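## Task

Pick up the small yellow sponge from the desk and set it down on a shelf board of the shelving section at the aisle's far end that is set back deeper than its neighbours. It must rest on the board itself, not on top of a carton, and stay there without the robot holding it. The robot must not tip over or finish leaning.

## Robot and tools

ROBOT. A Hello Robot Stretch 3 with a single arm: a two-wheel base, a lift sliding on a mast, and a telescoping arm that reaches out to the robot's right. The gripper cannot move forward on its own; drive the base for that. The base is 0.33 m long, 0.34 m wide and turns about a point 0.05 m behind its front edge. With arm retracted and wrist folded, an on-the-spot turn sweeps a 0.28 m radius; an unfolded level wrist reaches beyond it. A random nudge may occasionally shift a loose object.

FRAMES. Base frame: origin on the floor between the drive wheels, x forward, y left, z up. hand_pose is reported in it, at the point where closed fingertips meet. Odometry frame is the base frame at the scene's start; heading is positive to the left, -3.142 to 3.142, and counts wheel slip as motion.

execute_actions takes "actions", a list run in order. Each action may hold "robot", "steps" (1 to 450 control steps at 30 per second, default 1) and "until". An action with only "steps" just waits. "robot" is one command, a list of up to 8 commands executed in sequence (each starts when the previous fully ends "done"; {"pause_s": s}, up to 15, waits), or {"stop": true}, which brakes everything and clears the queue. A command may contain:
- "base": exactly one of {"translate_m": d}, a relative straight drive in metres from where the base is when that command begins, forward positive, |d| at most 1; or {"rotate_rad": a}, a relative turn in radians, counter-clockwise positive, |a| at most 3.2. No sideways motion.
- "joints": named absolute targets, each a single number; unnamed joints keep their targets. lift_m 0 to 1.1 (arm height); arm_m 0 to 0.52 (extension); wrist_yaw_rad -1.345 to 4.42 (0 along the arm, positive toward the front, 3.0 folded over the base); wrist_pitch_rad -1.57 to 0.451 (negative tips fingers down); wrist_roll_rad -2.911 to 2.911; gripper_m -0.089 to 0.179 (wider when larger; real fingertip gap is 0.007 smaller when nearly shut, 0.025 smaller fully open, zero below 0.007); head_pan_rad -3.953 to 1.73 (positive left, -1.57 looks along the arm); head_tilt_rad -1.53 to 0.419 (negative down).
- "contact_limits": {"arm_m": effort percent 1 to 100}, making that arm move halt at that effort; lower is softer, too low halts immediately.
Motions in one command start together and keep running across later actions and your thinking. A new command overrides at once and discards any older queue. Any out-of-range value or malformed action rejects the whole call.

"until" ends an action early. {"robot": {"status": "ended"}} fires when nothing reports moving and no queue runs (or instantly if the command was refused). Other fields take [op, value] with =, !=, <, <=, >, >=, or a status word, e.g. {"lift_m": [">", 0.3]}. "any" with status ended fires when any one motion or the queue finishes. Don't test readings with "="; "done" only means within tolerance.

zoom_image: {"camera": one of head_camera, nav_camera, wrist_camera, "region": [x0, y0, x1, y1]} in image pixels from the top-left, at most 504 by 504, giving a sharper look at the latest frame.

finished_scene: {"scene": n}, irreversible; ends the current scene once the robot has held its final command and reports success. Make sure all motion has stopped first, since remaining motion is braked afterwards. Replying without a tool call ends everything.

RESULTS. Each successful call returns one image per camera (head and nav cameras move with head pan/tilt; wrist_camera is on the gripper) plus lines: base_status with travelled vs goal in brackets; joint_goals; joint_status per joint (moving, done, off_target, contact_stop, time_out, stopped, not_commanded, torque_fault); measured_speeds; refusals, queue (idle, running, done, dropped, stopped) and queue_left; on_its_own when the robot changed a goal itself, a joint is slack or off, a motor at rest shows load, or base_tilt drifts 3 degrees or more; "refused:"/"dropped:" lines naming the failing goal (counted from 0); "replaced:" notes. lidar_m gives 12 distances for 30-degree sectors, starting straight ahead and going counter-clockwise, in a plane 0.17 m up. wrist_depth_mm and head_depth_mm are 7x7 median-depth grids. motor_effort is percent, sign toward higher values, bracket is a noisy peak. base_tilt is in degrees, forward and right positive. Camera calibrations (K, distortion, T_world_to_cam) are given in OpenCV convention for projecting image points into the base frame.

SPEED. Full base speed (0.30 m/s, 1.9 rad/s) only with lift_m under 0.30, arm_m under 0.03 and wrist_yaw_rad above 2.54; otherwise 0.10 m/s and 0.63 rad/s. Robot time matters, so keep moves efficient.

GRIPPING. Close to a value below the object's width to grasp (smaller squeezes harder); open at least 0.02 above the touch value to let go. Readings and "done" do not prove a grasp; check cameras. Over-squeezing triggers a stall guard that weakens grip; resend a different value to re-grip.

AVOID. Fold or unfold the wrist only with lift_m in 0.32 to 0.95, wrist_pitch_rad -0.4 and roll near 0; once folded, lift may drop to 0.25. With yaw under -0.4 keep pitch at -0.5 or lower. Pressing the arm into something rigid with the gripper above about 0.45 m can topple the robot, especially a second push after contact_stop or with a raised contact limit. Never drive while the gripper holds or hooks something fixed. If the base snags or tilts, reverse the last move in small steps, free the gripper, and lower lift_m to about 0.2 if still leaning. After contact_stop a joint goes slack until recommanded. Prolonged strain can switch a wrist servo off for 10 s (torque_fault); wait it out with "steps". Avoid drops, slams and hard pushes, and leave the object resting freely on the shelf.

Each tool is called after "Call:" as a command line: name --argument value for each argument, lists and objects as JSON in quotes; but a table of rows of numbers goes row by row, as --pt "numbers of a row", without its own name.

## Session

I'll start by looking at the scene.

Call:
execute_actions --actions '[]'

Scene clock: 0.00 s.
robot.base_odometry: x=+0.000 y=+0.000 heading=+0.000 (m, m, rad; robot's odometry frame)
robot.turned_by_wheels: +0.000 (rad since the last result)
robot.turned_by_imu: +0.000 (rad since the last result)
robot.base_tilt: forward=-0.9 right=-1.5 (deg)
robot.lidar_m: 1.92 2.71 2.65 1.39 0.87 0.85 1.44 1.11 1.09 1.17 1.70 1.61
robot.head_depth_mm: 1981 2020 2027 2040 1667 2049 2049 / 2080 2171 2152 2170 1875 2195 2144 / 2142 2322 2299 2332 1903 2313 2118 / 2137 2485 2503 2499 2501 2564 2130 / 2136 2721 2744 2739 2744 2767 2184 / 2151 2924 2989 3012 3022 2965 2187 / 2170 2980 3051 3080 3107 3052 2183
robot.base_status: not_commanded
robot.joint_positions: lift_m=+0.357 arm_m=+0.002 wrist_yaw_rad=+3.078 wrist_pitch_rad=-0.326 wrist_roll_rad=+0.011 gripper_m=+0.037 head_pan_rad=+0.007 head_tilt_rad=+0.006
robot.joint_goals: lift_m=+0.357 arm_m=+0.002 wrist_yaw_rad=+3.078 wrist_pitch_rad=-0.326 wrist_roll_rad=+0.011 gripper_m=+0.037 head_pan_rad=+0.007 head_tilt_rad=+0.006
robot.joint_status: lift_m=not_commanded arm_m=not_commanded wrist_yaw_rad=not_commanded wrist_pitch_rad=not_commanded wrist_roll_rad=not_commanded gripper_m=not_commanded head_pan_rad=not_commanded head_tilt_rad=not_commanded
robot.measured_speeds: translate_m=+0.000 rotate_rad=+0.000 lift_m=+0.000 arm_m=+0.000 wrist_yaw_rad=+0.000 wrist_pitch_rad=+0.000 wrist_roll_rad=+0.000 head_pan_rad=+0.000 head_tilt_rad=+0.000
robot: refusals=0 queue=idle queue_left=0
robot.motor_effort: left_wheel=+0 right_wheel=+1 lift_m=+24 arm_m=-1 wrist_yaw_rad=-1 wrist_pitch_rad=+7 wrist_roll_rad=+0 gripper_m=-1 head_pan_rad=+0 head_tilt_rad=+3 (%)
robot.hand_pose: x=-0.0063 y=+0.0879 z=+0.3906 quat_wxyz=(+0.138, +0.704, +0.092, +0.690) (m; robot's base frame)
robot.wrist_depth_mm: 679 - - - - - - / 690 791 - - - - - / 711 822 - - - - - / 730 884 - - - - - / 747 810 - 806 834 794 818 / 665 644 - 647 677 632 651 / 555 558 - 548 556 560 546
pictures: head_camera (sideways: a quarter turn clockwise sets it upright), nav_camera (sideways: a quarter turn counterclockwise sets it upright), wrist_camera
Images, in order (width x height): head_camera 896x504, nav_camera 672x504, wrist_camera 644x364.

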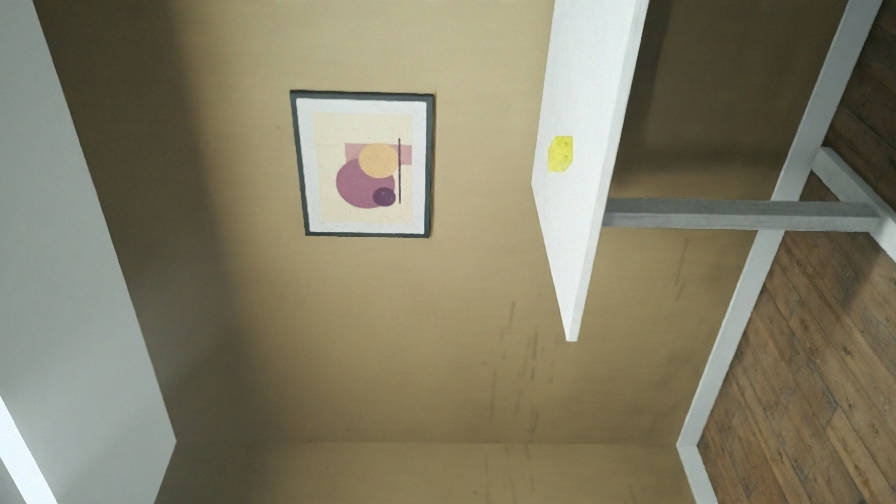

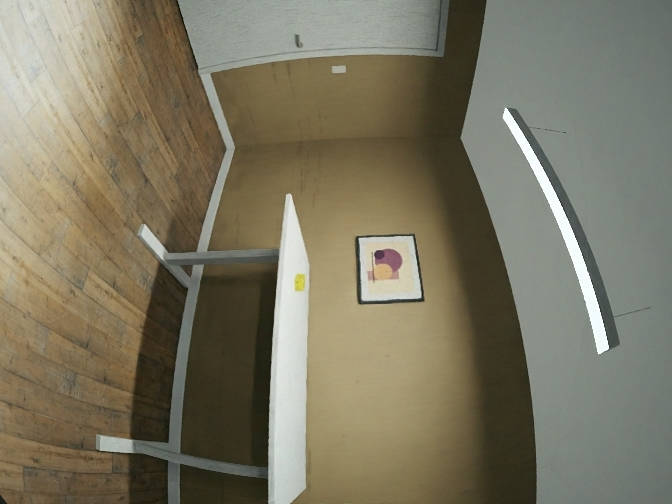

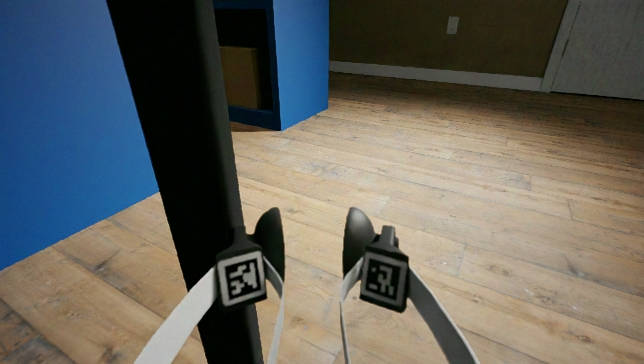

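Call:
execute_actions --actions '[{"robot": {"joints": {"head_pan_rad": 1.5, "head_tilt_rad": -0.3}}, "steps": 150, "until": {"robot": {"status": "ended"}}}]'

Scene clock: 2.17 s.
robot.base_odometry: x=+0.000 y=+0.000 heading=+0.000 (m, m, rad; robot's odometry frame)
robot.turned_by_wheels: +0.000 (rad since the last result)
robot.turned_by_imu: +0.001 (rad since the last result)
robot.base_tilt: forward=-0.8 right=-1.5 (deg)
robot.lidar_m: 1.93 2.70 2.66 1.39 0.86 0.85 1.44 1.11 1.09 1.17 1.70 1.62
robot.head_depth_mm: 2346 2466 2589 2746 2573 1896 1517 / 2484 2596 2735 2868 2549 1905 1509 / 2585 2710 2919 3081 2546 1894 1508 / 1375 1448 1539 1659 1773 1806 1516 / 1222 1295 1386 1490 1582 1716 1516 / 1270 1916 1986 1838 1781 1793 1503 / 1369 1997 2017 1768 1939 1906 1512
robot.base_status: not_commanded
robot.joint_positions: lift_m=+0.357 arm_m=+0.002 wrist_yaw_rad=+3.078 wrist_pitch_rad=-0.326 wrist_roll_rad=+0.011 gripper_m=+0.037 head_pan_rad=+1.493 head_tilt_rad=-0.296
robot.joint_goals: lift_m=+0.357 arm_m=+0.002 wrist_yaw_rad=+3.078 wrist_pitch_rad=-0.326 wrist_roll_rad=+0.011 gripper_m=+0.037 head_pan_rad=+1.500 head_tilt_rad=-0.300
robot.joint_status: lift_m=not_commanded arm_m=not_commanded wrist_yaw_rad=not_commanded wrist_pitch_rad=not_commanded wrist_roll_rad=not_commanded gripper_m=not_commanded head_pan_rad=done head_tilt_rad=done
robot.measured_speeds: translate_m=+0.000 rotate_rad=+0.000 lift_m=+0.000 arm_m=+0.000 wrist_yaw_rad=+0.000 wrist_pitch_rad=+0.000 wrist_roll_rad=+0.000 head_pan_rad=+0.000 head_tilt_rad=+0.000
robot: refusals=0 queue=done queue_left=0
robot.motor_effort: left_wheel=+0(1) right_wheel=+1(1) lift_m=+24(24) arm_m=-1(1) wrist_yaw_rad=+0(0) wrist_pitch_rad=+7(7) wrist_roll_rad=+0(0) gripper_m=+1(0) head_pan_rad=+4(39) head_tilt_rad=-3(18) (%)
robot.hand_pose: x=-0.0063 y=+0.0879 z=+0.3906 quat_wxyz=(+0.138, +0.704, +0.092, +0.690) (m; robot's base frame)
robot.wrist_depth_mm: 670 - - - - - - / 702 802 - - - - - / 699 831 - - - - - / 737 879 - - - - - / 747 818 - 794 813 806 818 / 662 652 - 656 660 643 664 / 551 550 - 566 550 550 546
pictures: head_camera (sideways: a quarter turn clockwise sets it upright), nav_camera (sideways: a quarter turn counterclockwise sets it upright), wrist_camera
camera_calibration (this result's frames):
head_camera: T_world_to_cam=[[-0.00855277, -0.327843, -0.944693, 1.25078], [-0.998269, 0.0577791, -0.0110137, 0.0291963], [0.0581943, 0.942964, -0.32777, 0.384634], [0, 0, 0, 1]] pos_world=[0.01746, 0.0456781, 1.308]
nav_camera: T_world_to_cam=[[0.0506933, 0.326333, 0.943895, -1.18999], [0.993137, -0.116213, -0.0131594, 0.0661228], [0.105399, 0.938084, -0.329985, 0.392701], [0, 0, 0, 1]] pos_world=[-0.0467345, 0.0276327, 1.25368]
wrist_camera: T_world_to_cam=[[0.995854, -0.0909447, -0.00206558, 0.0130523], [-0.0444147, -0.466279, -0.883522, 0.417964], [0.0793885, 0.879951, -0.468385, 0.272659], [0, 0, 0, 1]] pos_world=[-0.0160804, -0.0438519, 0.497017]
Images, in order (width x height): head_camera 896x504, nav_camera 672x504, wrist_camera 644x364.

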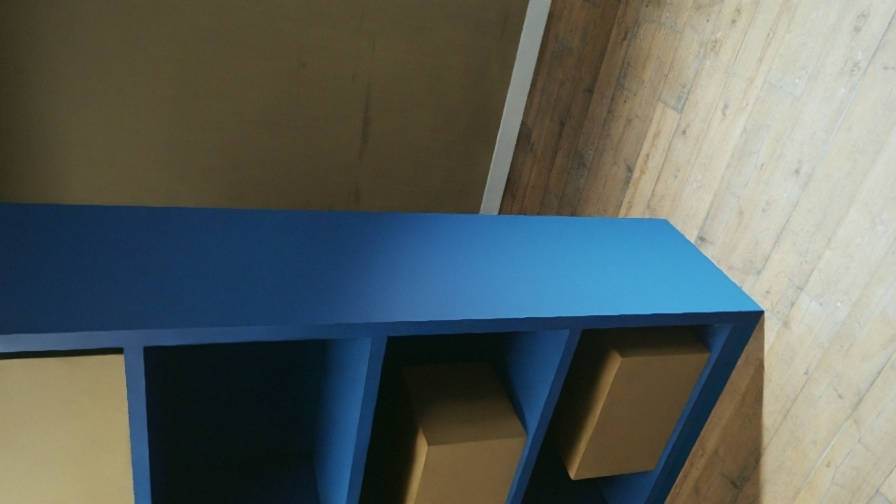

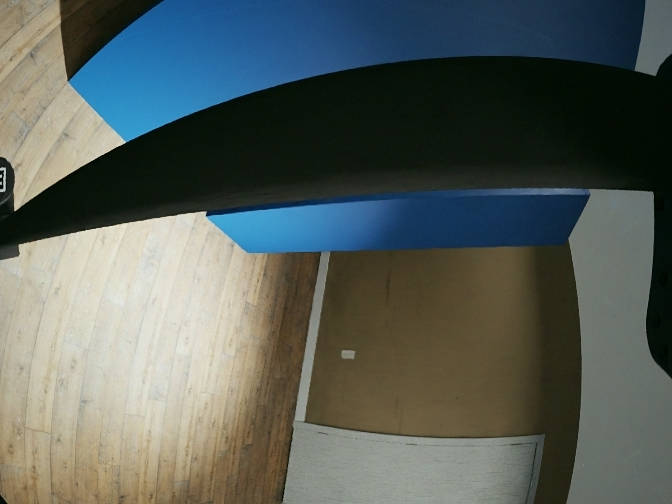

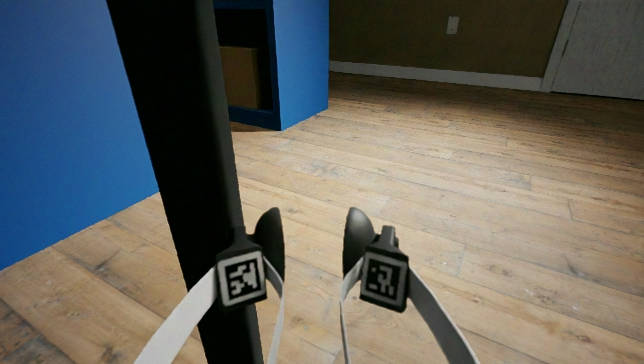

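Call:
execute_actions --actions '[{"robot": {"joints": {"head_pan_rad": -3.3, "head_tilt_rad": -0.25}}, "steps": 300, "until": {"robot": {"status": "ended"}}}]'

Scene clock: 5.10 s.
robot.base_odometry: x=+0.000 y=+0.000 heading=+0.000 (m, m, rad; robot's odometry frame)
robot.turned_by_wheels: +0.000 (rad since the last result)
robot.turned_by_imu: +0.001 (rad since the last result)
robot.base_tilt: forward=-0.8 right=-1.5 (deg)
robot.lidar_m: 1.92 2.71 2.66 1.39 0.87 0.85 1.43 1.11 1.09 1.17 1.71 1.62
robot.head_depth_mm: 1547 1610 1687 1751 1851 1905 1578 / 2473 2597 2704 2823 2596 2000 1575 / 2454 2597 2764 2949 2745 2000 1570 / 2022 2129 2257 2408 2470 1987 1559 / 1726 1814 1883 1982 2084 1988 1565 / 1501 1568 1630 1695 1774 1826 1574 / 1331 1379 1426 1474 1534 1600 1554
robot.base_status: not_commanded
robot.joint_positions: lift_m=+0.357 arm_m=+0.002 wrist_yaw_rad=+3.078 wrist_pitch_rad=-0.326 wrist_roll_rad=+0.011 gripper_m=+0.037 head_pan_rad=-3.293 head_tilt_rad=-0.260
robot.joint_goals: lift_m=+0.357 arm_m=+0.002 wrist_yaw_rad=+3.078 wrist_pitch_rad=-0.326 wrist_roll_rad=+0.011 gripper_m=+0.037 head_pan_rad=-3.300 head_tilt_rad=-0.250
robot.joint_status: lift_m=not_commanded arm_m=not_commanded wrist_yaw_rad=not_commanded wrist_pitch_rad=not_commanded wrist_roll_rad=not_commanded gripper_m=not_commanded head_pan_rad=done head_tilt_rad=done
robot.measured_speeds: translate_m=+0.000 rotate_rad=+0.000 lift_m=+0.000 arm_m=+0.000 wrist_yaw_rad=+0.000 wrist_pitch_rad=+0.000 wrist_roll_rad=+0.000 head_pan_rad=+0.000 head_tilt_rad=+0.000
robot: refusals=0 queue=done queue_left=0
robot.motor_effort: left_wheel=+0(0) right_wheel=+0(1) lift_m=+24(24) arm_m=-1(1) wrist_yaw_rad=+0(0) wrist_pitch_rad=+7(7) wrist_roll_rad=+0(0) gripper_m=+0(0) head_pan_rad=-3(39) head_tilt_rad=+4(7) (%)
robot.hand_pose: x=-0.0063 y=+0.0879 z=+0.3906 quat_wxyz=(+0.138, +0.704, +0.092, +0.690) (m; robot's base frame)
robot.wrist_depth_mm: 669 - - - - - - / 689 786 - - - - - / 708 852 - - - - - / 738 914 - - - - - / 740 792 - 818 817 812 813 / 661 645 - 666 665 656 648 / 547 550 - 542 554 545 541
pictures: head_camera (sideways: a quarter turn clockwise sets it upright), nav_camera (sideways: a quarter turn counterclockwise sets it upright), wrist_camera
camera_calibration (this result's frames):
head_camera: T_world_to_cam=[[0.293016, -0.027411, -0.955715, 1.26333], [-0.130974, -0.991317, -0.0117235, 0.0248305], [-0.947094, 0.128608, -0.294062, 0.346896], [0, 0, 0, 1]] pos_world=[-0.038382, 0.0146304, 1.30969]
nav_camera: T_world_to_cam=[[-0.288457, 0.0693325, 0.954979, -1.2024], [0.187992, 0.982063, -0.0145147, 0.0727993], [-0.938856, 0.175342, -0.296317, 0.355253], [0, 0, 0, 1]] pos_world=[-0.0269945, -0.0504188, 1.25459]
wrist_camera: T_world_to_cam=[[0.995854, -0.0909444, -0.00206536, 0.0130522], [-0.0444144, -0.466279, -0.883522, 0.417964], [0.0793883, 0.879951, -0.468385, 0.272659], [0, 0, 0, 1]] pos_world=[-0.0160805, -0.0438519, 0.497017]
Images, in order (width x height): head_camera 896x504, nav_camera 672x504, wrist_camera 644x364.

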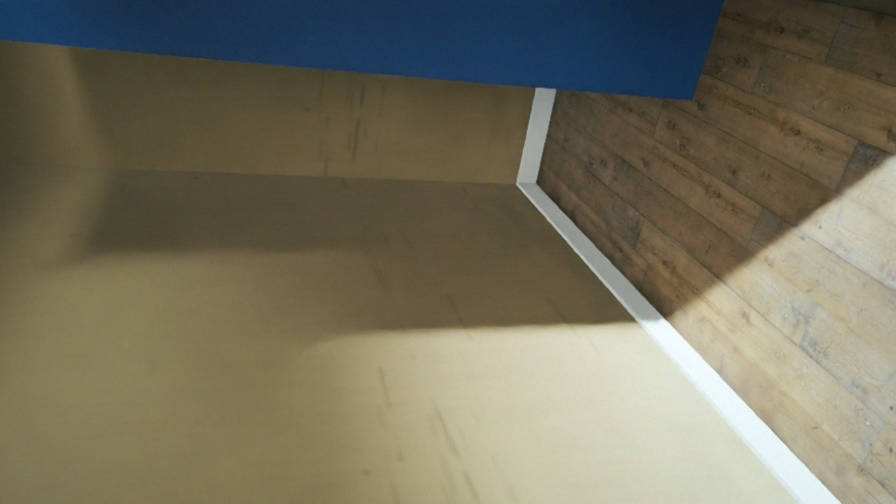

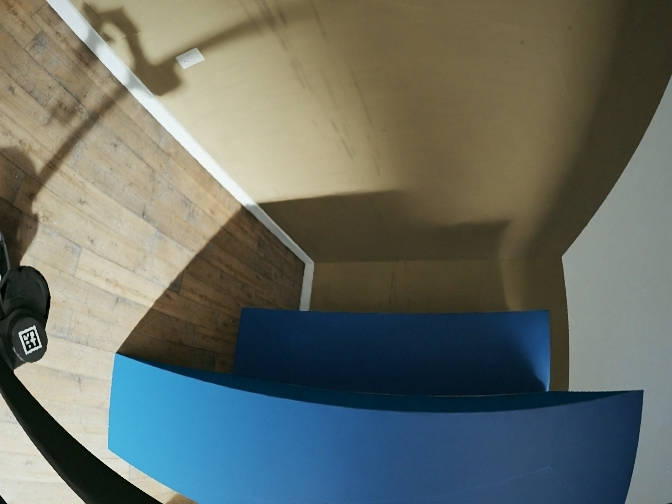

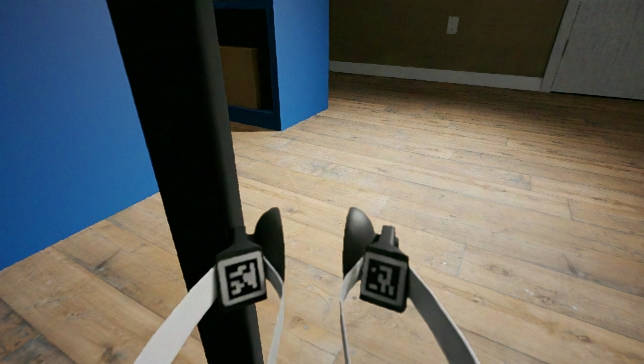

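Call:
execute_actions --actions '[{"robot": {"joints": {"head_pan_rad": -3.9, "head_tilt_rad": -0.15}}, "steps": 300, "until": {"robot": {"status": "ended"}}}]'

Scene clock: 6.30 s.
robot.base_odometry: x=+0.000 y=+0.000 heading=+0.000 (m, m, rad; robot's odometry frame)
robot.turned_by_wheels: +0.000 (rad since the last result)
robot.turned_by_imu: +0.000 (rad since the last result)
robot.base_tilt: forward=-0.8 right=-1.5 (deg)
robot.lidar_m: 1.93 2.71 2.66 1.39 0.87 0.85 1.44 1.11 1.09 1.16 1.70 1.62
robot.head_depth_mm: - - - - - - - / 761 789 818 848 885 916 963 / 752 780 809 842 875 913 952 / 745 771 800 832 865 900 942 / 1594 1632 1690 1756 1816 1898 1636 / 1590 1630 1689 1758 1835 1902 1745 / 1576 1615 1676 1735 1820 1884 1733
robot.base_status: not_commanded
robot.joint_positions: lift_m=+0.357 arm_m=+0.002 wrist_yaw_rad=+3.078 wrist_pitch_rad=-0.326 wrist_roll_rad=+0.011 gripper_m=+0.037 head_pan_rad=-3.893 head_tilt_rad=-0.162
robot.joint_goals: lift_m=+0.357 arm_m=+0.002 wrist_yaw_rad=+3.078 wrist_pitch_rad=-0.326 wrist_roll_rad=+0.011 gripper_m=+0.037 head_pan_rad=-3.900 head_tilt_rad=-0.150
robot.joint_status: lift_m=not_commanded arm_m=not_commanded wrist_yaw_rad=not_commanded wrist_pitch_rad=not_commanded wrist_roll_rad=not_commanded gripper_m=not_commanded head_pan_rad=done head_tilt_rad=done
robot.measured_speeds: translate_m=+0.000 rotate_rad=+0.000 lift_m=+0.000 arm_m=+0.000 wrist_yaw_rad=+0.000 wrist_pitch_rad=+0.000 wrist_roll_rad=+0.000 head_pan_rad=+0.000 head_tilt_rad=+0.000
robot: refusals=0 queue=done queue_left=0
robot.motor_effort: left_wheel=-1(0) right_wheel=+1(1) lift_m=+24(24) arm_m=-1(1) wrist_yaw_rad=+0(0) wrist_pitch_rad=+7(7) wrist_roll_rad=+0(0) gripper_m=+2(1) head_pan_rad=-3(33) head_tilt_rad=+5(15) (%)
robot.hand_pose: x=-0.0063 y=+0.0879 z=+0.3906 quat_wxyz=(+0.138, +0.704, +0.092, +0.690) (m; robot's base frame)
robot.wrist_depth_mm: 675 - - - - - - / 677 801 - - - - - / 720 825 - - - - - / 742 870 - - - - - / 768 784 - 807 817 795 810 / 664 651 - 668 660 661 649 / 547 539 - 551 545 534 546
pictures: head_camera (sideways: a quarter turn clockwise sets it upright), nav_camera (sideways: a quarter turn counterclockwise sets it upright), wrist_camera
camera_calibration (this result's frames):
head_camera: T_world_to_cam=[[0.156549, -0.122887, -0.979996, 1.2959], [-0.668756, -0.743357, -0.0136164, 0.030577], [-0.726814, 0.657509, -0.198553, 0.221242], [0, 0, 0, 1]] pos_world=[-0.0216217, 0.0365103, 1.31432]
nav_camera: T_world_to_cam=[[-0.129162, 0.154955, 0.979442, -1.23534], [0.708497, 0.705479, -0.0181807, 0.074399], [-0.693793, 0.691584, -0.200906, 0.229576], [0, 0, 0, 1]] pos_world=[-0.0529922, -0.0198352, 1.25742]
wrist_camera: T_world_to_cam=[[0.995854, -0.0909446, -0.00206542, 0.0130522], [-0.0444146, -0.466279, -0.883522, 0.417964], [0.0793885, 0.879951, -0.468385, 0.272659], [0, 0, 0, 1]] pos_world=[-0.0160804, -0.0438519, 0.497017]
Images, in order (width x height): head_camera 896x504, nav_camera 672x504, wrist_camera 644x364.

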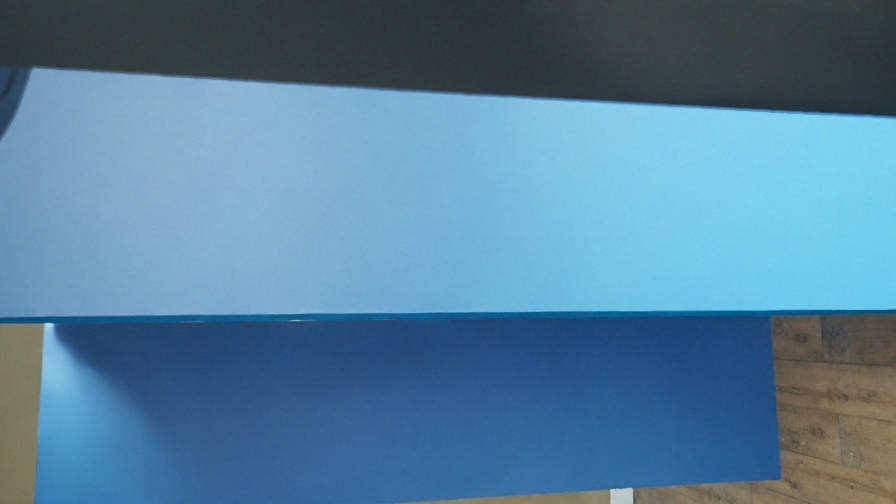

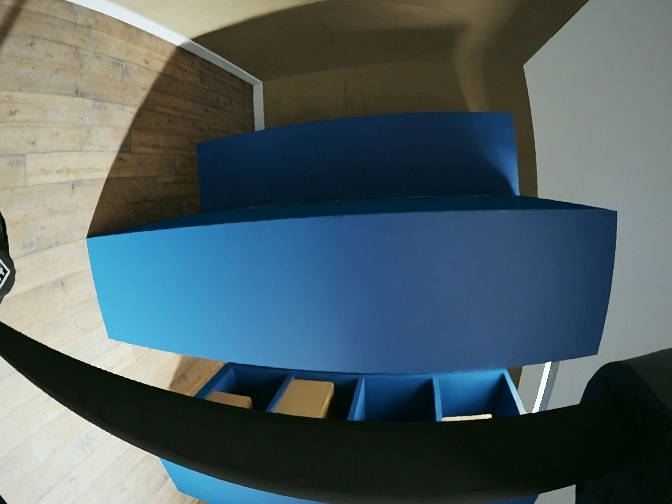

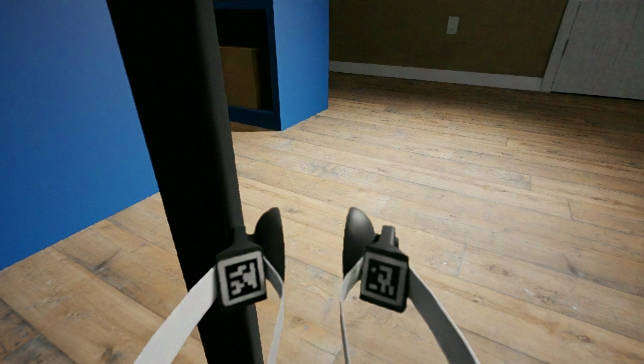

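Call:
execute_actions --actions '[{"robot": {"joints": {"head_pan_rad": -0.3, "head_tilt_rad": -0.35, "lift_m": 0.27}, "base": {"rotate_rad": 0.12}}, "steps": 300, "until": {"robot": {"status": "ended"}}}]'

Scene clock: 15.23 s.
robot.base_odometry: x=+0.000 y=+0.000 heading=+0.120 (m, m, rad; robot's odometry frame)
robot.turned_by_wheels: +0.120 (rad since the last result)
robot.turned_by_imu: +0.122 (rad since the last result)
robot.base_tilt: forward=-0.7 right=-1.4 (deg)
robot.lidar_m: 1.93 2.66 2.68 1.39 0.85 0.85 1.31 1.10 1.09 1.23 1.62 2.06
robot.head_depth_mm: 1725 1829 1723 2059 2157 1789 1450 / 1804 1900 1726 2174 2266 1788 1452 / 1876 1993 1723 2284 2343 1792 1450 / 1949 2096 1958 2412 2356 1791 1456 / 2038 2204 1946 2457 2195 1787 1448 / 2186 2305 2444 2742 2343 1789 1448 / 2257 2455 2660 2877 2358 1792 1448
robot.base_status: done (rotate_rad +0.1198 of +0.1200)
robot.joint_positions: lift_m=+0.271 arm_m=+0.002 wrist_yaw_rad=+3.078 wrist_pitch_rad=-0.326 wrist_roll_rad=+0.011 gripper_m=+0.037 head_pan_rad=-0.307 head_tilt_rad=-0.345
robot.joint_goals: lift_m=+0.270 arm_m=+0.002 wrist_yaw_rad=+3.078 wrist_pitch_rad=-0.326 wrist_roll_rad=+0.011 gripper_m=+0.037 head_pan_rad=-0.300 head_tilt_rad=-0.350
robot.joint_status: lift_m=done arm_m=not_commanded wrist_yaw_rad=not_commanded wrist_pitch_rad=not_commanded wrist_roll_rad=not_commanded gripper_m=not_commanded head_pan_rad=done head_tilt_rad=done
robot.measured_speeds: translate_m=+0.000 rotate_rad=+0.000 lift_m=+0.000 arm_m=+0.000 wrist_yaw_rad=+0.000 wrist_pitch_rad=+0.000 wrist_roll_rad=+0.000 head_pan_rad=+0.000 head_tilt_rad=+0.000
robot: refusals=0 queue=done queue_left=0
robot.motor_effort: left_wheel=-4(10) right_wheel=+3(5) lift_m=+12(21) arm_m=-1(1) wrist_yaw_rad=-1(1) wrist_pitch_rad=+7(7) wrist_roll_rad=+0(0) gripper_m=+0(0) head_pan_rad=+3(39) head_tilt_rad=-2(16) (%)
robot.hand_pose: x=-0.0063 y=+0.0878 z=+0.3044 quat_wxyz=(+0.138, +0.704, +0.092, +0.690) (m; robot's base frame)
robot.wrist_depth_mm: 661 - - - - - - / 653 744 - - - - - / 671 784 - - - - - / 718 797 875 886 866 886 868 / 650 647 - 666 675 650 665 / 549 546 - 540 545 537 534 / 455 479 - - 450 454 451
pictures: head_camera (sideways: a quarter turn clockwise sets it upright), nav_camera (sideways: a quarter turn counterclockwise sets it upright), wrist_camera
camera_calibration (this result's frames):
head_camera: T_world_to_cam=[[-0.361569, 0.0968556, -0.927301, 1.23023], [0.282586, 0.95919, -0.00999852, 0.0200608], [0.888489, -0.265658, -0.374183, 0.439971], [0, 0, 0, 1]] pos_world=[0.0482351, -0.0215151, 1.30562]
nav_camera: T_world_to_cam=[[0.350484, -0.137538, 0.926415, -1.16901], [-0.3394, -0.940575, -0.0112379, 0.0717488], [0.872908, -0.310486, -0.376337, 0.448341], [0, 0, 0, 1]] pos_world=[0.0427083, 0.045906, 1.25252]
wrist_camera: T_world_to_cam=[[0.995854, -0.0909458, -0.00205169, 0.0128685], [-0.0444425, -0.466717, -0.883289, 0.341711], [0.0793739, 0.879718, -0.468824, 0.232465], [0, 0, 0, 1]] pos_world=[-0.0160804, -0.0438514, 0.410841]
Images, in order (width x height): head_camera 896x504, nav_camera 672x504, wrist_camera 644x364.

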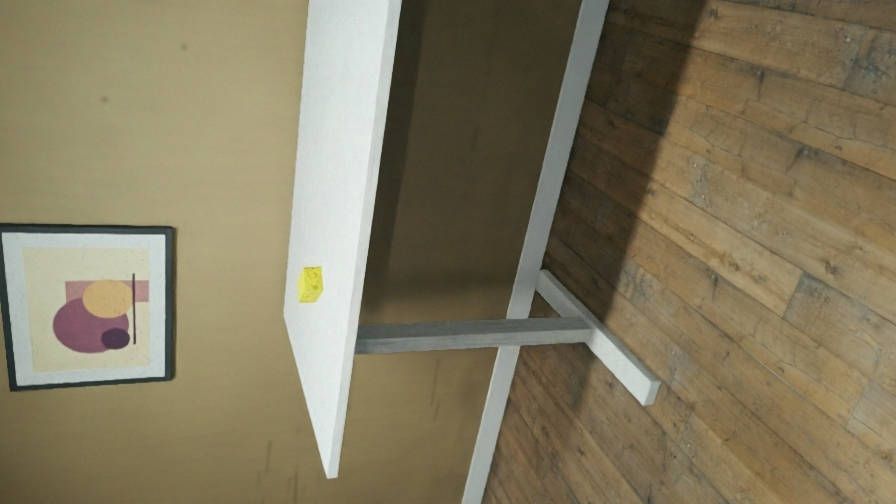

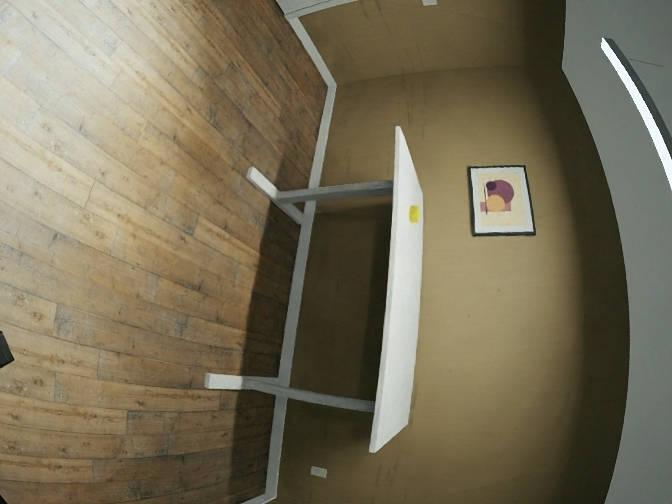

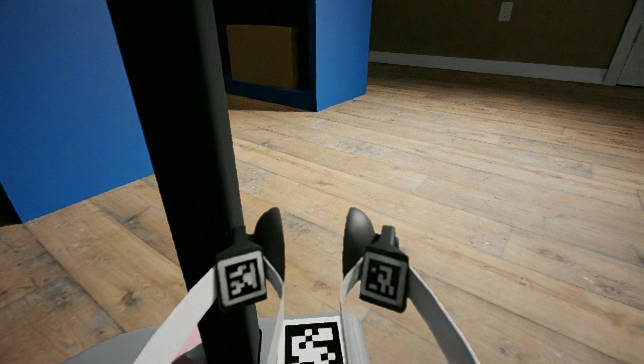

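Call:
execute_actions --actions '[{"robot": [{"base": {"translate_m": 1.0}, "joints": {"head_pan_rad": -0.6, "head_tilt_rad": -0.45}}, {"base": {"translate_m": 0.2}}, {"base": {"rotate_rad": 0.848}, "joints": {"head_pan_rad": -1.45, "head_tilt_rad": -0.5}}], "steps": 450, "until": {"robot": {"status": "ended"}}}]'

Scene clock: 30.70 s.
robot.base_odometry: x=+1.191 y=+0.143 heading=+0.968 (m, m, rad; robot's odometry frame)
robot.turned_by_wheels: +0.848 (rad since the last result)
robot.turned_by_imu: +0.862 (rad since the last result)
robot.base_tilt: forward=-0.8 right=-1.4 (deg)
robot.lidar_m: 1.86 1.94 1.80 1.77 1.81 1.96 1.89 1.18 1.21 1.17 0.77 1.66
robot.head_depth_mm: 946 1029 990 675 513 1439 1305 / 963 1044 989 676 513 1475 1305 / 976 1060 989 657 513 1515 1300 / 993 1084 990 675 513 1510 1309 / 1009 1096 991 676 514 1181 1245 / 1025 1118 987 674 513 1513 1304 / 1038 1139 1231 675 533 1555 1304
robot.base_status: done (rotate_rad +0.8479 of +0.8480)
robot.joint_positions: lift_m=+0.271 arm_m=+0.002 wrist_yaw_rad=+3.078 wrist_pitch_rad=-0.326 wrist_roll_rad=+0.011 gripper_m=+0.037 head_pan_rad=-1.443 head_tilt_rad=-0.494
robot.joint_goals: lift_m=+0.270 arm_m=+0.002 wrist_yaw_rad=+3.078 wrist_pitch_rad=-0.326 wrist_roll_rad=+0.011 gripper_m=+0.037 head_pan_rad=-1.450 head_tilt_rad=-0.500
robot.joint_status: lift_m=done arm_m=not_commanded wrist_yaw_rad=not_commanded wrist_pitch_rad=not_commanded wrist_roll_rad=not_commanded gripper_m=not_commanded head_pan_rad=done head_tilt_rad=done
robot.measured_speeds: translate_m=+0.000 rotate_rad=+0.000 lift_m=+0.000 arm_m=+0.000 wrist_yaw_rad=+0.000 wrist_pitch_rad=+0.000 wrist_roll_rad=+0.000 head_pan_rad=+0.000 head_tilt_rad=+0.000
robot: refusals=0 queue=done queue_left=0
robot.motor_effort: left_wheel=-4(12) right_wheel=+3(8) lift_m=+12(12) arm_m=-1(1) wrist_yaw_rad=+0(0) wrist_pitch_rad=+7(7) wrist_roll_rad=+0(0) gripper_m=+0(0) head_pan_rad=-3(37) head_tilt_rad=-2(10) (%)
robot.hand_pose: x=-0.0063 y=+0.0878 z=+0.3043 quat_wxyz=(+0.138, +0.704, +0.092, +0.690) (m; robot's base frame)
robot.wrist_depth_mm: - - - - - - - / - - - - - - - / - - - - - - - / 857 875 884 885 873 864 863 / 663 666 - 657 673 671 659 / 532 535 - 536 549 546 543 / 455 486 - - 454 450 460
pictures: head_camera (sideways: a quarter turn clockwise sets it upright), nav_camera (sideways: a quarter turn counterclockwise sets it upright), wrist_camera
camera_calibration (this result's frames):
head_camera: T_world_to_cam=[[-0.0815514, 0.500827, -0.861697, 1.14294], [0.988772, 0.149275, -0.00681806, 0.0116108], [0.125215, -0.852578, -0.507377, 0.617945], [0, 0, 0, 1]] pos_world=[0.00435213, -0.047302, 1.29848]
nav_camera: T_world_to_cam=[[0.0399676, -0.507772, 0.860564, -1.08121], [-0.996155, -0.0874431, -0.00533053, 0.0680628], [0.0779571, -0.857042, -0.509315, 0.626228], [0, 0, 0, 1]] pos_world=[0.0621955, -0.00635249, 1.24976]
wrist_camera: T_world_to_cam=[[0.995854, -0.0909463, -0.00205023, 0.0128672], [-0.0444466, -0.466774, -0.883259, 0.34167], [0.0793722, 0.879688, -0.468881, 0.232481], [0, 0, 0, 1]] pos_world=[-0.0160803, -0.0438578, 0.410815]
Images, in order (width x height): head_camera 896x504, nav_camera 672x504, wrist_camera 644x364.

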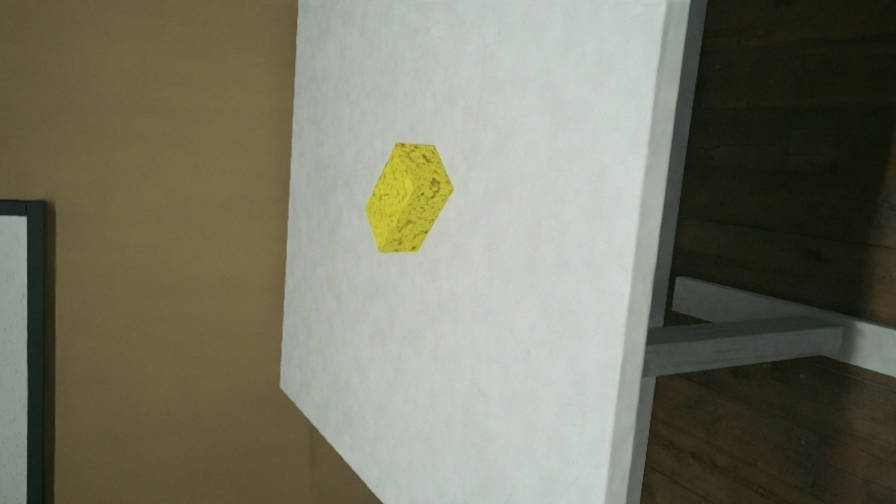

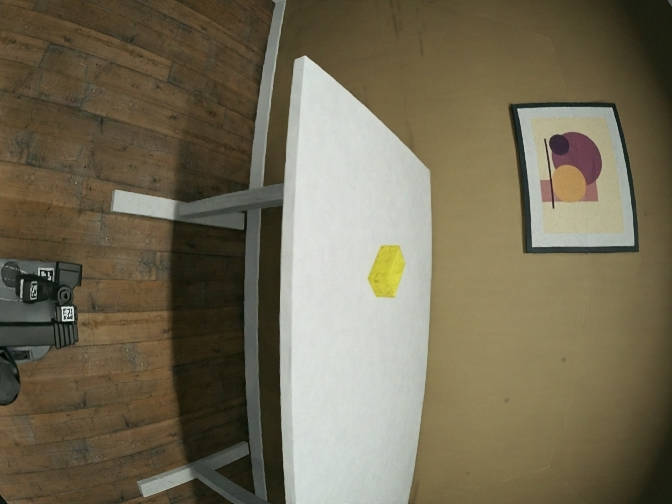

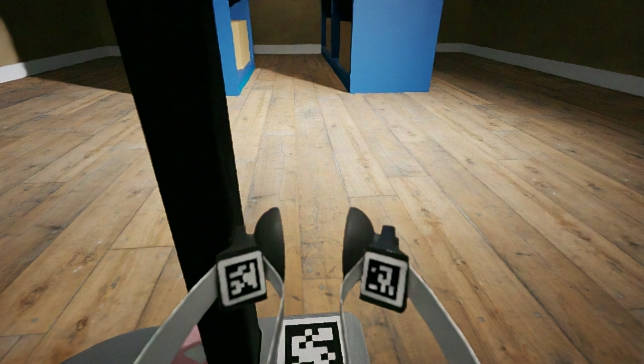

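Call:
zoom_image --camera "head_camera" --region '[330, 120, 490, 270]'

Call:
zoom_image --camera "wrist_camera" --region '[200, 0, 460, 120]'

Region (330, 120, 490, 270) of head_camera's 896x504 image, scaled by 3.150, with more detail than that image has; it fills the top 472 rows of this view, and the rest is white.

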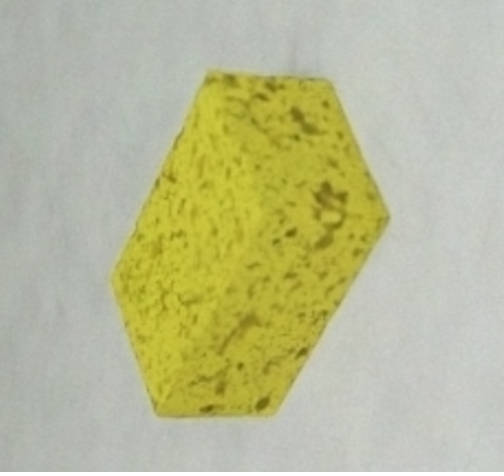

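Region (200, 0, 460, 120) of wrist_camera's 644x364 image, scaled by 1.938; it fills the top 233 rows of this view, and the rest is white.

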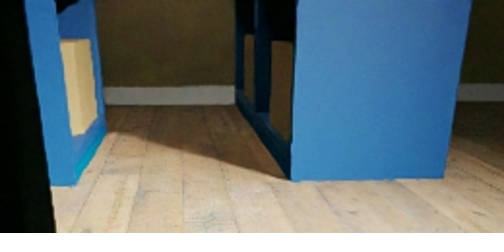

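Call:
execute_actions --actions '[{"robot": {"joints": {"lift_m": 0.93, "wrist_pitch_rad": -0.4, "wrist_roll_rad": 0.0}, "base": {"translate_m": -0.14}}, "steps": 200, "until": {"robot": {"lift_m": [">", 0.4]}}}, {"robot": {"joints": {"wrist_yaw_rad": 1.6}}, "steps": 450, "until": {"robot": {"status": "ended"}}}]'

Scene clock: 40.50 s.
robot.base_odometry: x=+1.112 y=+0.028 heading=+0.968 (m, m, rad; robot's odometry frame)
robot.turned_by_wheels: +0.000 (rad since the last result)
robot.turned_by_imu: +0.002 (rad since the last result)
robot.base_tilt: forward=-0.8 right=-1.4 (deg)
robot.lidar_m: 2.00 2.08 1.81 1.75 1.80 1.81 1.75 1.07 1.21 1.17 0.83 1.67
robot.head_depth_mm: 945 1027 989 676 513 451 - / 960 1047 986 676 513 1003 - / 974 1063 989 676 513 1508 1303 / 988 1080 989 677 512 1511 1303 / 1008 1100 991 676 514 1512 1326 / 1025 1119 990 678 513 1399 1261 / 1040 1144 988 676 532 1471 1354
robot.base_status: done (translate_m -0.1400 of -0.1400)
robot.joint_positions: lift_m=+0.929 arm_m=+0.002 wrist_yaw_rad=+1.603 wrist_pitch_rad=-0.416 wrist_roll_rad=+0.003 gripper_m=+0.037 head_pan_rad=-1.443 head_tilt_rad=-0.494
robot.joint_goals: lift_m=+0.930 arm_m=+0.002 wrist_yaw_rad=+1.600 wrist_pitch_rad=-0.400 wrist_roll_rad=+0.000 gripper_m=+0.037 head_pan_rad=-1.450 head_tilt_rad=-0.500
robot.joint_status: lift_m=done arm_m=not_commanded wrist_yaw_rad=done wrist_pitch_rad=done wrist_roll_rad=done gripper_m=not_commanded head_pan_rad=done head_tilt_rad=done
robot.measured_speeds: translate_m=+0.000 rotate_rad=+0.000 lift_m=+0.000 arm_m=+0.000 wrist_yaw_rad=+0.000 wrist_pitch_rad=+0.000 wrist_roll_rad=+0.000 head_pan_rad=+0.000 head_tilt_rad=+0.000
robot: refusals=0 queue=done queue_left=0
robot.motor_effort: left_wheel=-4(14) right_wheel=+3(5) lift_m=+35(41) arm_m=-1(1) wrist_yaw_rad=-4(4) wrist_pitch_rad=+7(8) wrist_roll_rad=-2(2) gripper_m=+0(0) head_pan_rad=-3(3) head_tilt_rad=-3(3) (%)
robot.hand_pose: x=+0.2032 y=-0.1397 z=+0.9425 quat_wxyz=(+0.586, +0.599, -0.377, +0.395) (m; robot's base frame)
robot.wrist_depth_mm: - - - - - - - / - - - - - 452 414 / - - - - - - 295 / - - - - - - - / - - - - - - - / - - - - - - - / - - - - - - -
pictures: head_camera (sideways: a quarter turn clockwise sets it upright), nav_camera (sideways: a quarter turn counterclockwise sets it upright), wrist_camera
camera_calibration (this result's frames):
head_camera: T_world_to_cam=[[-0.0815454, 0.500828, -0.861697, 1.14294], [0.988774, 0.149263, -0.00681806, 0.0116108], [0.125205, -0.85258, -0.507377, 0.617945], [0, 0, 0, 1]] pos_world=[0.00435156, -0.0473019, 1.29848]
nav_camera: T_world_to_cam=[[0.0399615, -0.507773, 0.860564, -1.08121], [-0.996156, -0.0874311, -0.00533054, 0.0680628], [0.0779468, -0.857043, -0.509315, 0.626228], [0, 0, 0, 1]] pos_world=[0.0621954, -0.00635317, 1.24976]
wrist_camera: T_world_to_cam=[[0.00762323, -0.999939, 0.00798874, -0.150805], [-0.545676, -0.0108544, -0.837926, 0.931287], [0.837962, 0.00202844, -0.545725, 0.510904], [0, 0, 0, 1]] pos_world=[0.0812124, -0.141723, 1.06037]
Images, in order (width x height): head_camera 896x504, nav_camera 672x504, wrist_camera 644x364.

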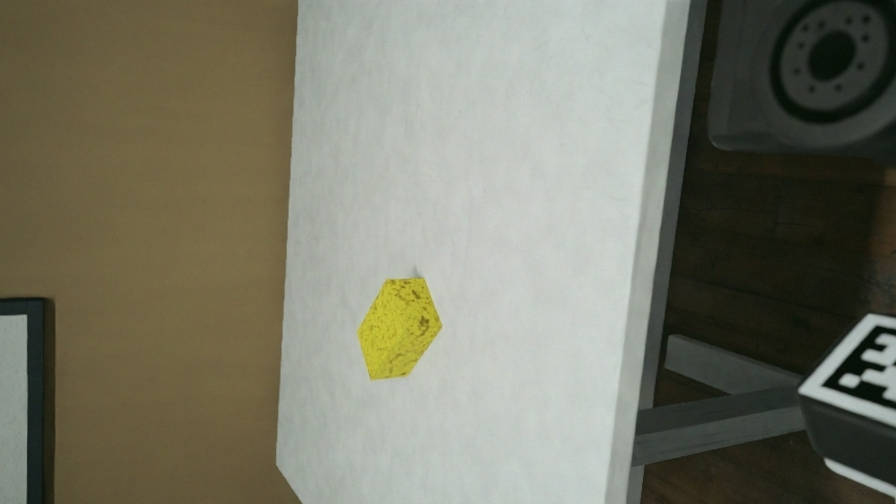

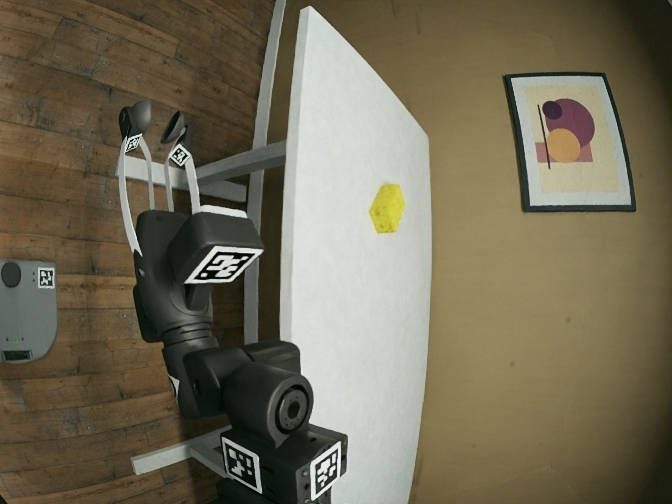

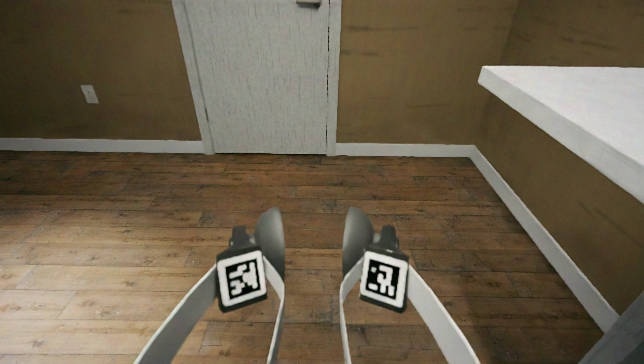

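Call:
zoom_image --camera "head_camera" --region '[330, 250, 490, 400]'

Region (330, 250, 490, 400) of head_camera's 896x504 image, scaled by 3.150, with more detail than that image has; it fills the top 472 rows of this view, and the rest is white.

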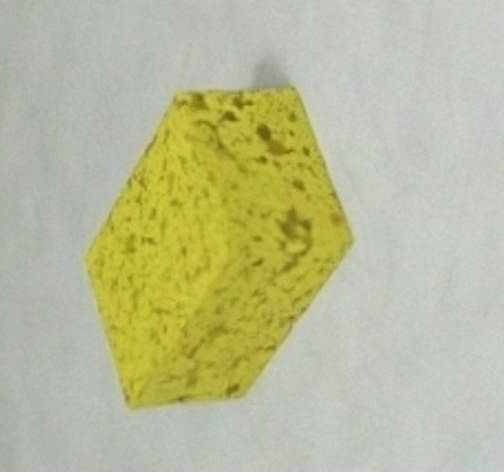

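Call:
execute_actions --actions '[{"robot": {"joints": {"lift_m": 1.08, "wrist_pitch_rad": -0.6, "gripper_m": 0.16}, "base": {"translate_m": 0.054}}, "steps": 100, "until": {"robot": {"lift_m": [">", 1.02]}}}, {"robot": {"joints": {"wrist_yaw_rad": 0.83, "arm_m": 0.36, "head_tilt_rad": -0.62}}, "steps": 450, "until": {"robot": {"status": "ended"}}}]'

Scene clock: 47.93 s.
robot.base_odometry: x=+1.143 y=+0.073 heading=+0.968 (m, m, rad; robot's odometry frame)
robot.turned_by_wheels: +0.000 (rad since the last result)
robot.turned_by_imu: +0.002 (rad since the last result)
robot.base_tilt: forward=-0.9 right=-1.4 (deg)
robot.lidar_m: 1.95 2.02 1.80 1.75 1.80 1.87 1.80 1.11 1.21 1.17 0.80 1.66
robot.head_depth_mm: - 1016 736 556 488 1418 1226 / 950 - 737 557 488 1422 1225 / 954 1048 738 557 1573 1423 1224 / 1004 1069 676 558 1571 1426 1222 / 1016 1089 687 558 1567 1425 1221 / 1034 1093 740 560 1099 1322 1200 / 1053 1128 744 560 1613 1427 1235
robot.base_status: done (translate_m +0.0540 of +0.0540)
robot.joint_positions: lift_m=+1.079 arm_m=+0.360 wrist_yaw_rad=+0.831 wrist_pitch_rad=-0.613 wrist_roll_rad=+0.002 gripper_m=+0.160 head_pan_rad=-1.443 head_tilt_rad=-0.612
robot.joint_goals: lift_m=+1.080 arm_m=+0.360 wrist_yaw_rad=+0.830 wrist_pitch_rad=-0.600 wrist_roll_rad=+0.000 gripper_m=+0.160 head_pan_rad=-1.450 head_tilt_rad=-0.620
robot.joint_status: lift_m=done arm_m=done wrist_yaw_rad=done wrist_pitch_rad=done wrist_roll_rad=done gripper_m=done head_pan_rad=done head_tilt_rad=done
robot.measured_speeds: translate_m=+0.000 rotate_rad=+0.000 lift_m=+0.000 arm_m=+0.000 wrist_yaw_rad=+0.000 wrist_pitch_rad=+0.000 wrist_roll_rad=+0.000 head_pan_rad=+0.000 head_tilt_rad=+0.000
robot: refusals=0 queue=done queue_left=0
robot.motor_effort: left_wheel=-4(8) right_wheel=+2(5) lift_m=+35(41) arm_m=+1(1) wrist_yaw_rad=-1(3) wrist_pitch_rad=+5(7) wrist_roll_rad=-2(2) gripper_m=+0(84) head_pan_rad=-4(3) head_tilt_rad=-3(15) (%)
robot.hand_pose: x=+0.1230 y=-0.6369 z=+1.0510 quat_wxyz=(+0.703, +0.467, -0.531, +0.076) (m; robot's base frame)
robot.wrist_depth_mm: - - - 777 614 526 435 / - - 509 500 512 508 465 / - 404 403 404 411 416 415 / 338 335 337 339 343 342 342 / 291 299 292 240 294 301 296 / 261 254 256 210 256 - 260 / 223 226 228 224 232 230 230
pictures: head_camera (sideways: a quarter turn clockwise sets it upright), nav_camera (sideways: a quarter turn counterclockwise sets it upright), wrist_camera
camera_calibration (this result's frames):
head_camera: T_world_to_cam=[[-0.0938928, 0.59814, -0.795872, 1.05719], [0.988731, 0.149647, -0.00417781, 0.00817293], [0.116601, -0.787296, -0.60545, 0.745592], [0, 0, 0, 1]] pos_world=[0.00424529, -0.0465704, 1.29284]
nav_camera: T_world_to_cam=[[0.0522887, -0.604931, 0.79456, -0.995226], [-0.996224, -0.0868232, -0.000542177, 0.0618288], [0.0693142, -0.791531, -0.607186, 0.753612], [0, 0, 0, 1]] pos_world=[0.0613984, -0.000167598, 1.24838]
wrist_camera: T_world_to_cam=[[-0.690707, -0.723022, 0.0128045, -0.390996], [-0.511875, 0.476336, -0.714904, 1.14984], [0.510792, -0.500344, -0.699105, 0.51978], [0, 0, 0, 1]] pos_world=[0.0530123, -0.570342, 1.19042]
Images, in order (width x height): head_camera 896x504, nav_camera 672x504, wrist_camera 644x364.

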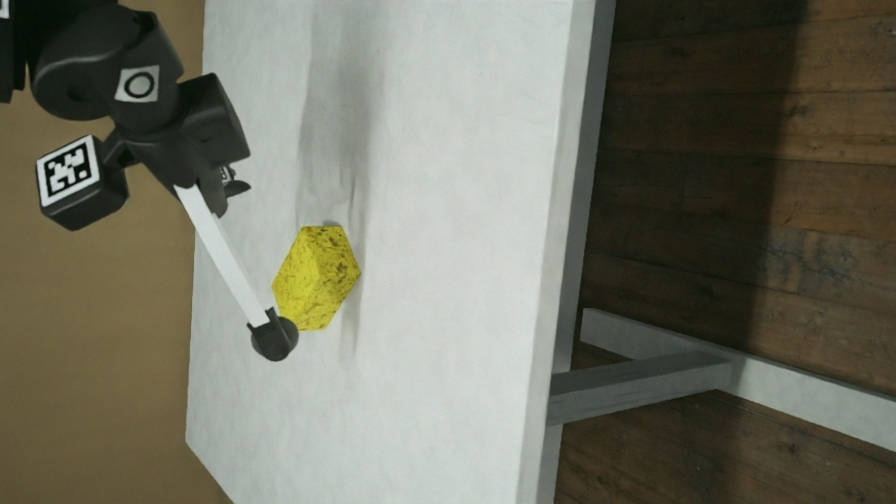

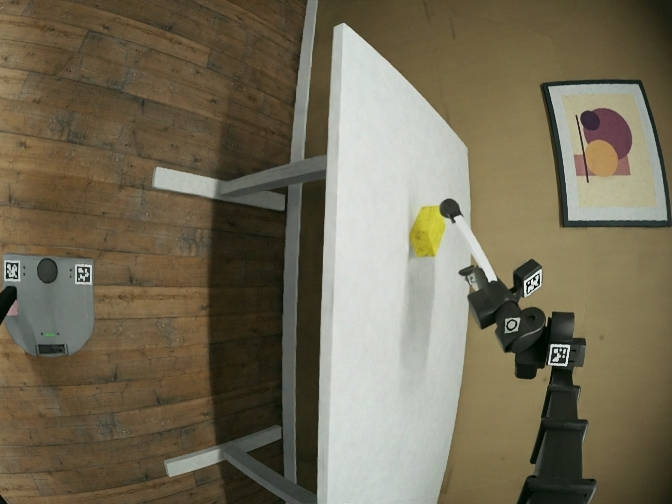

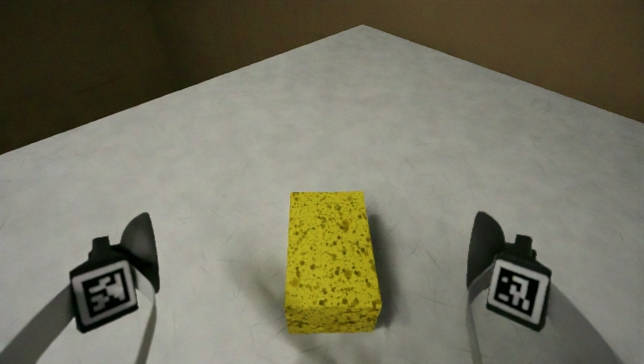

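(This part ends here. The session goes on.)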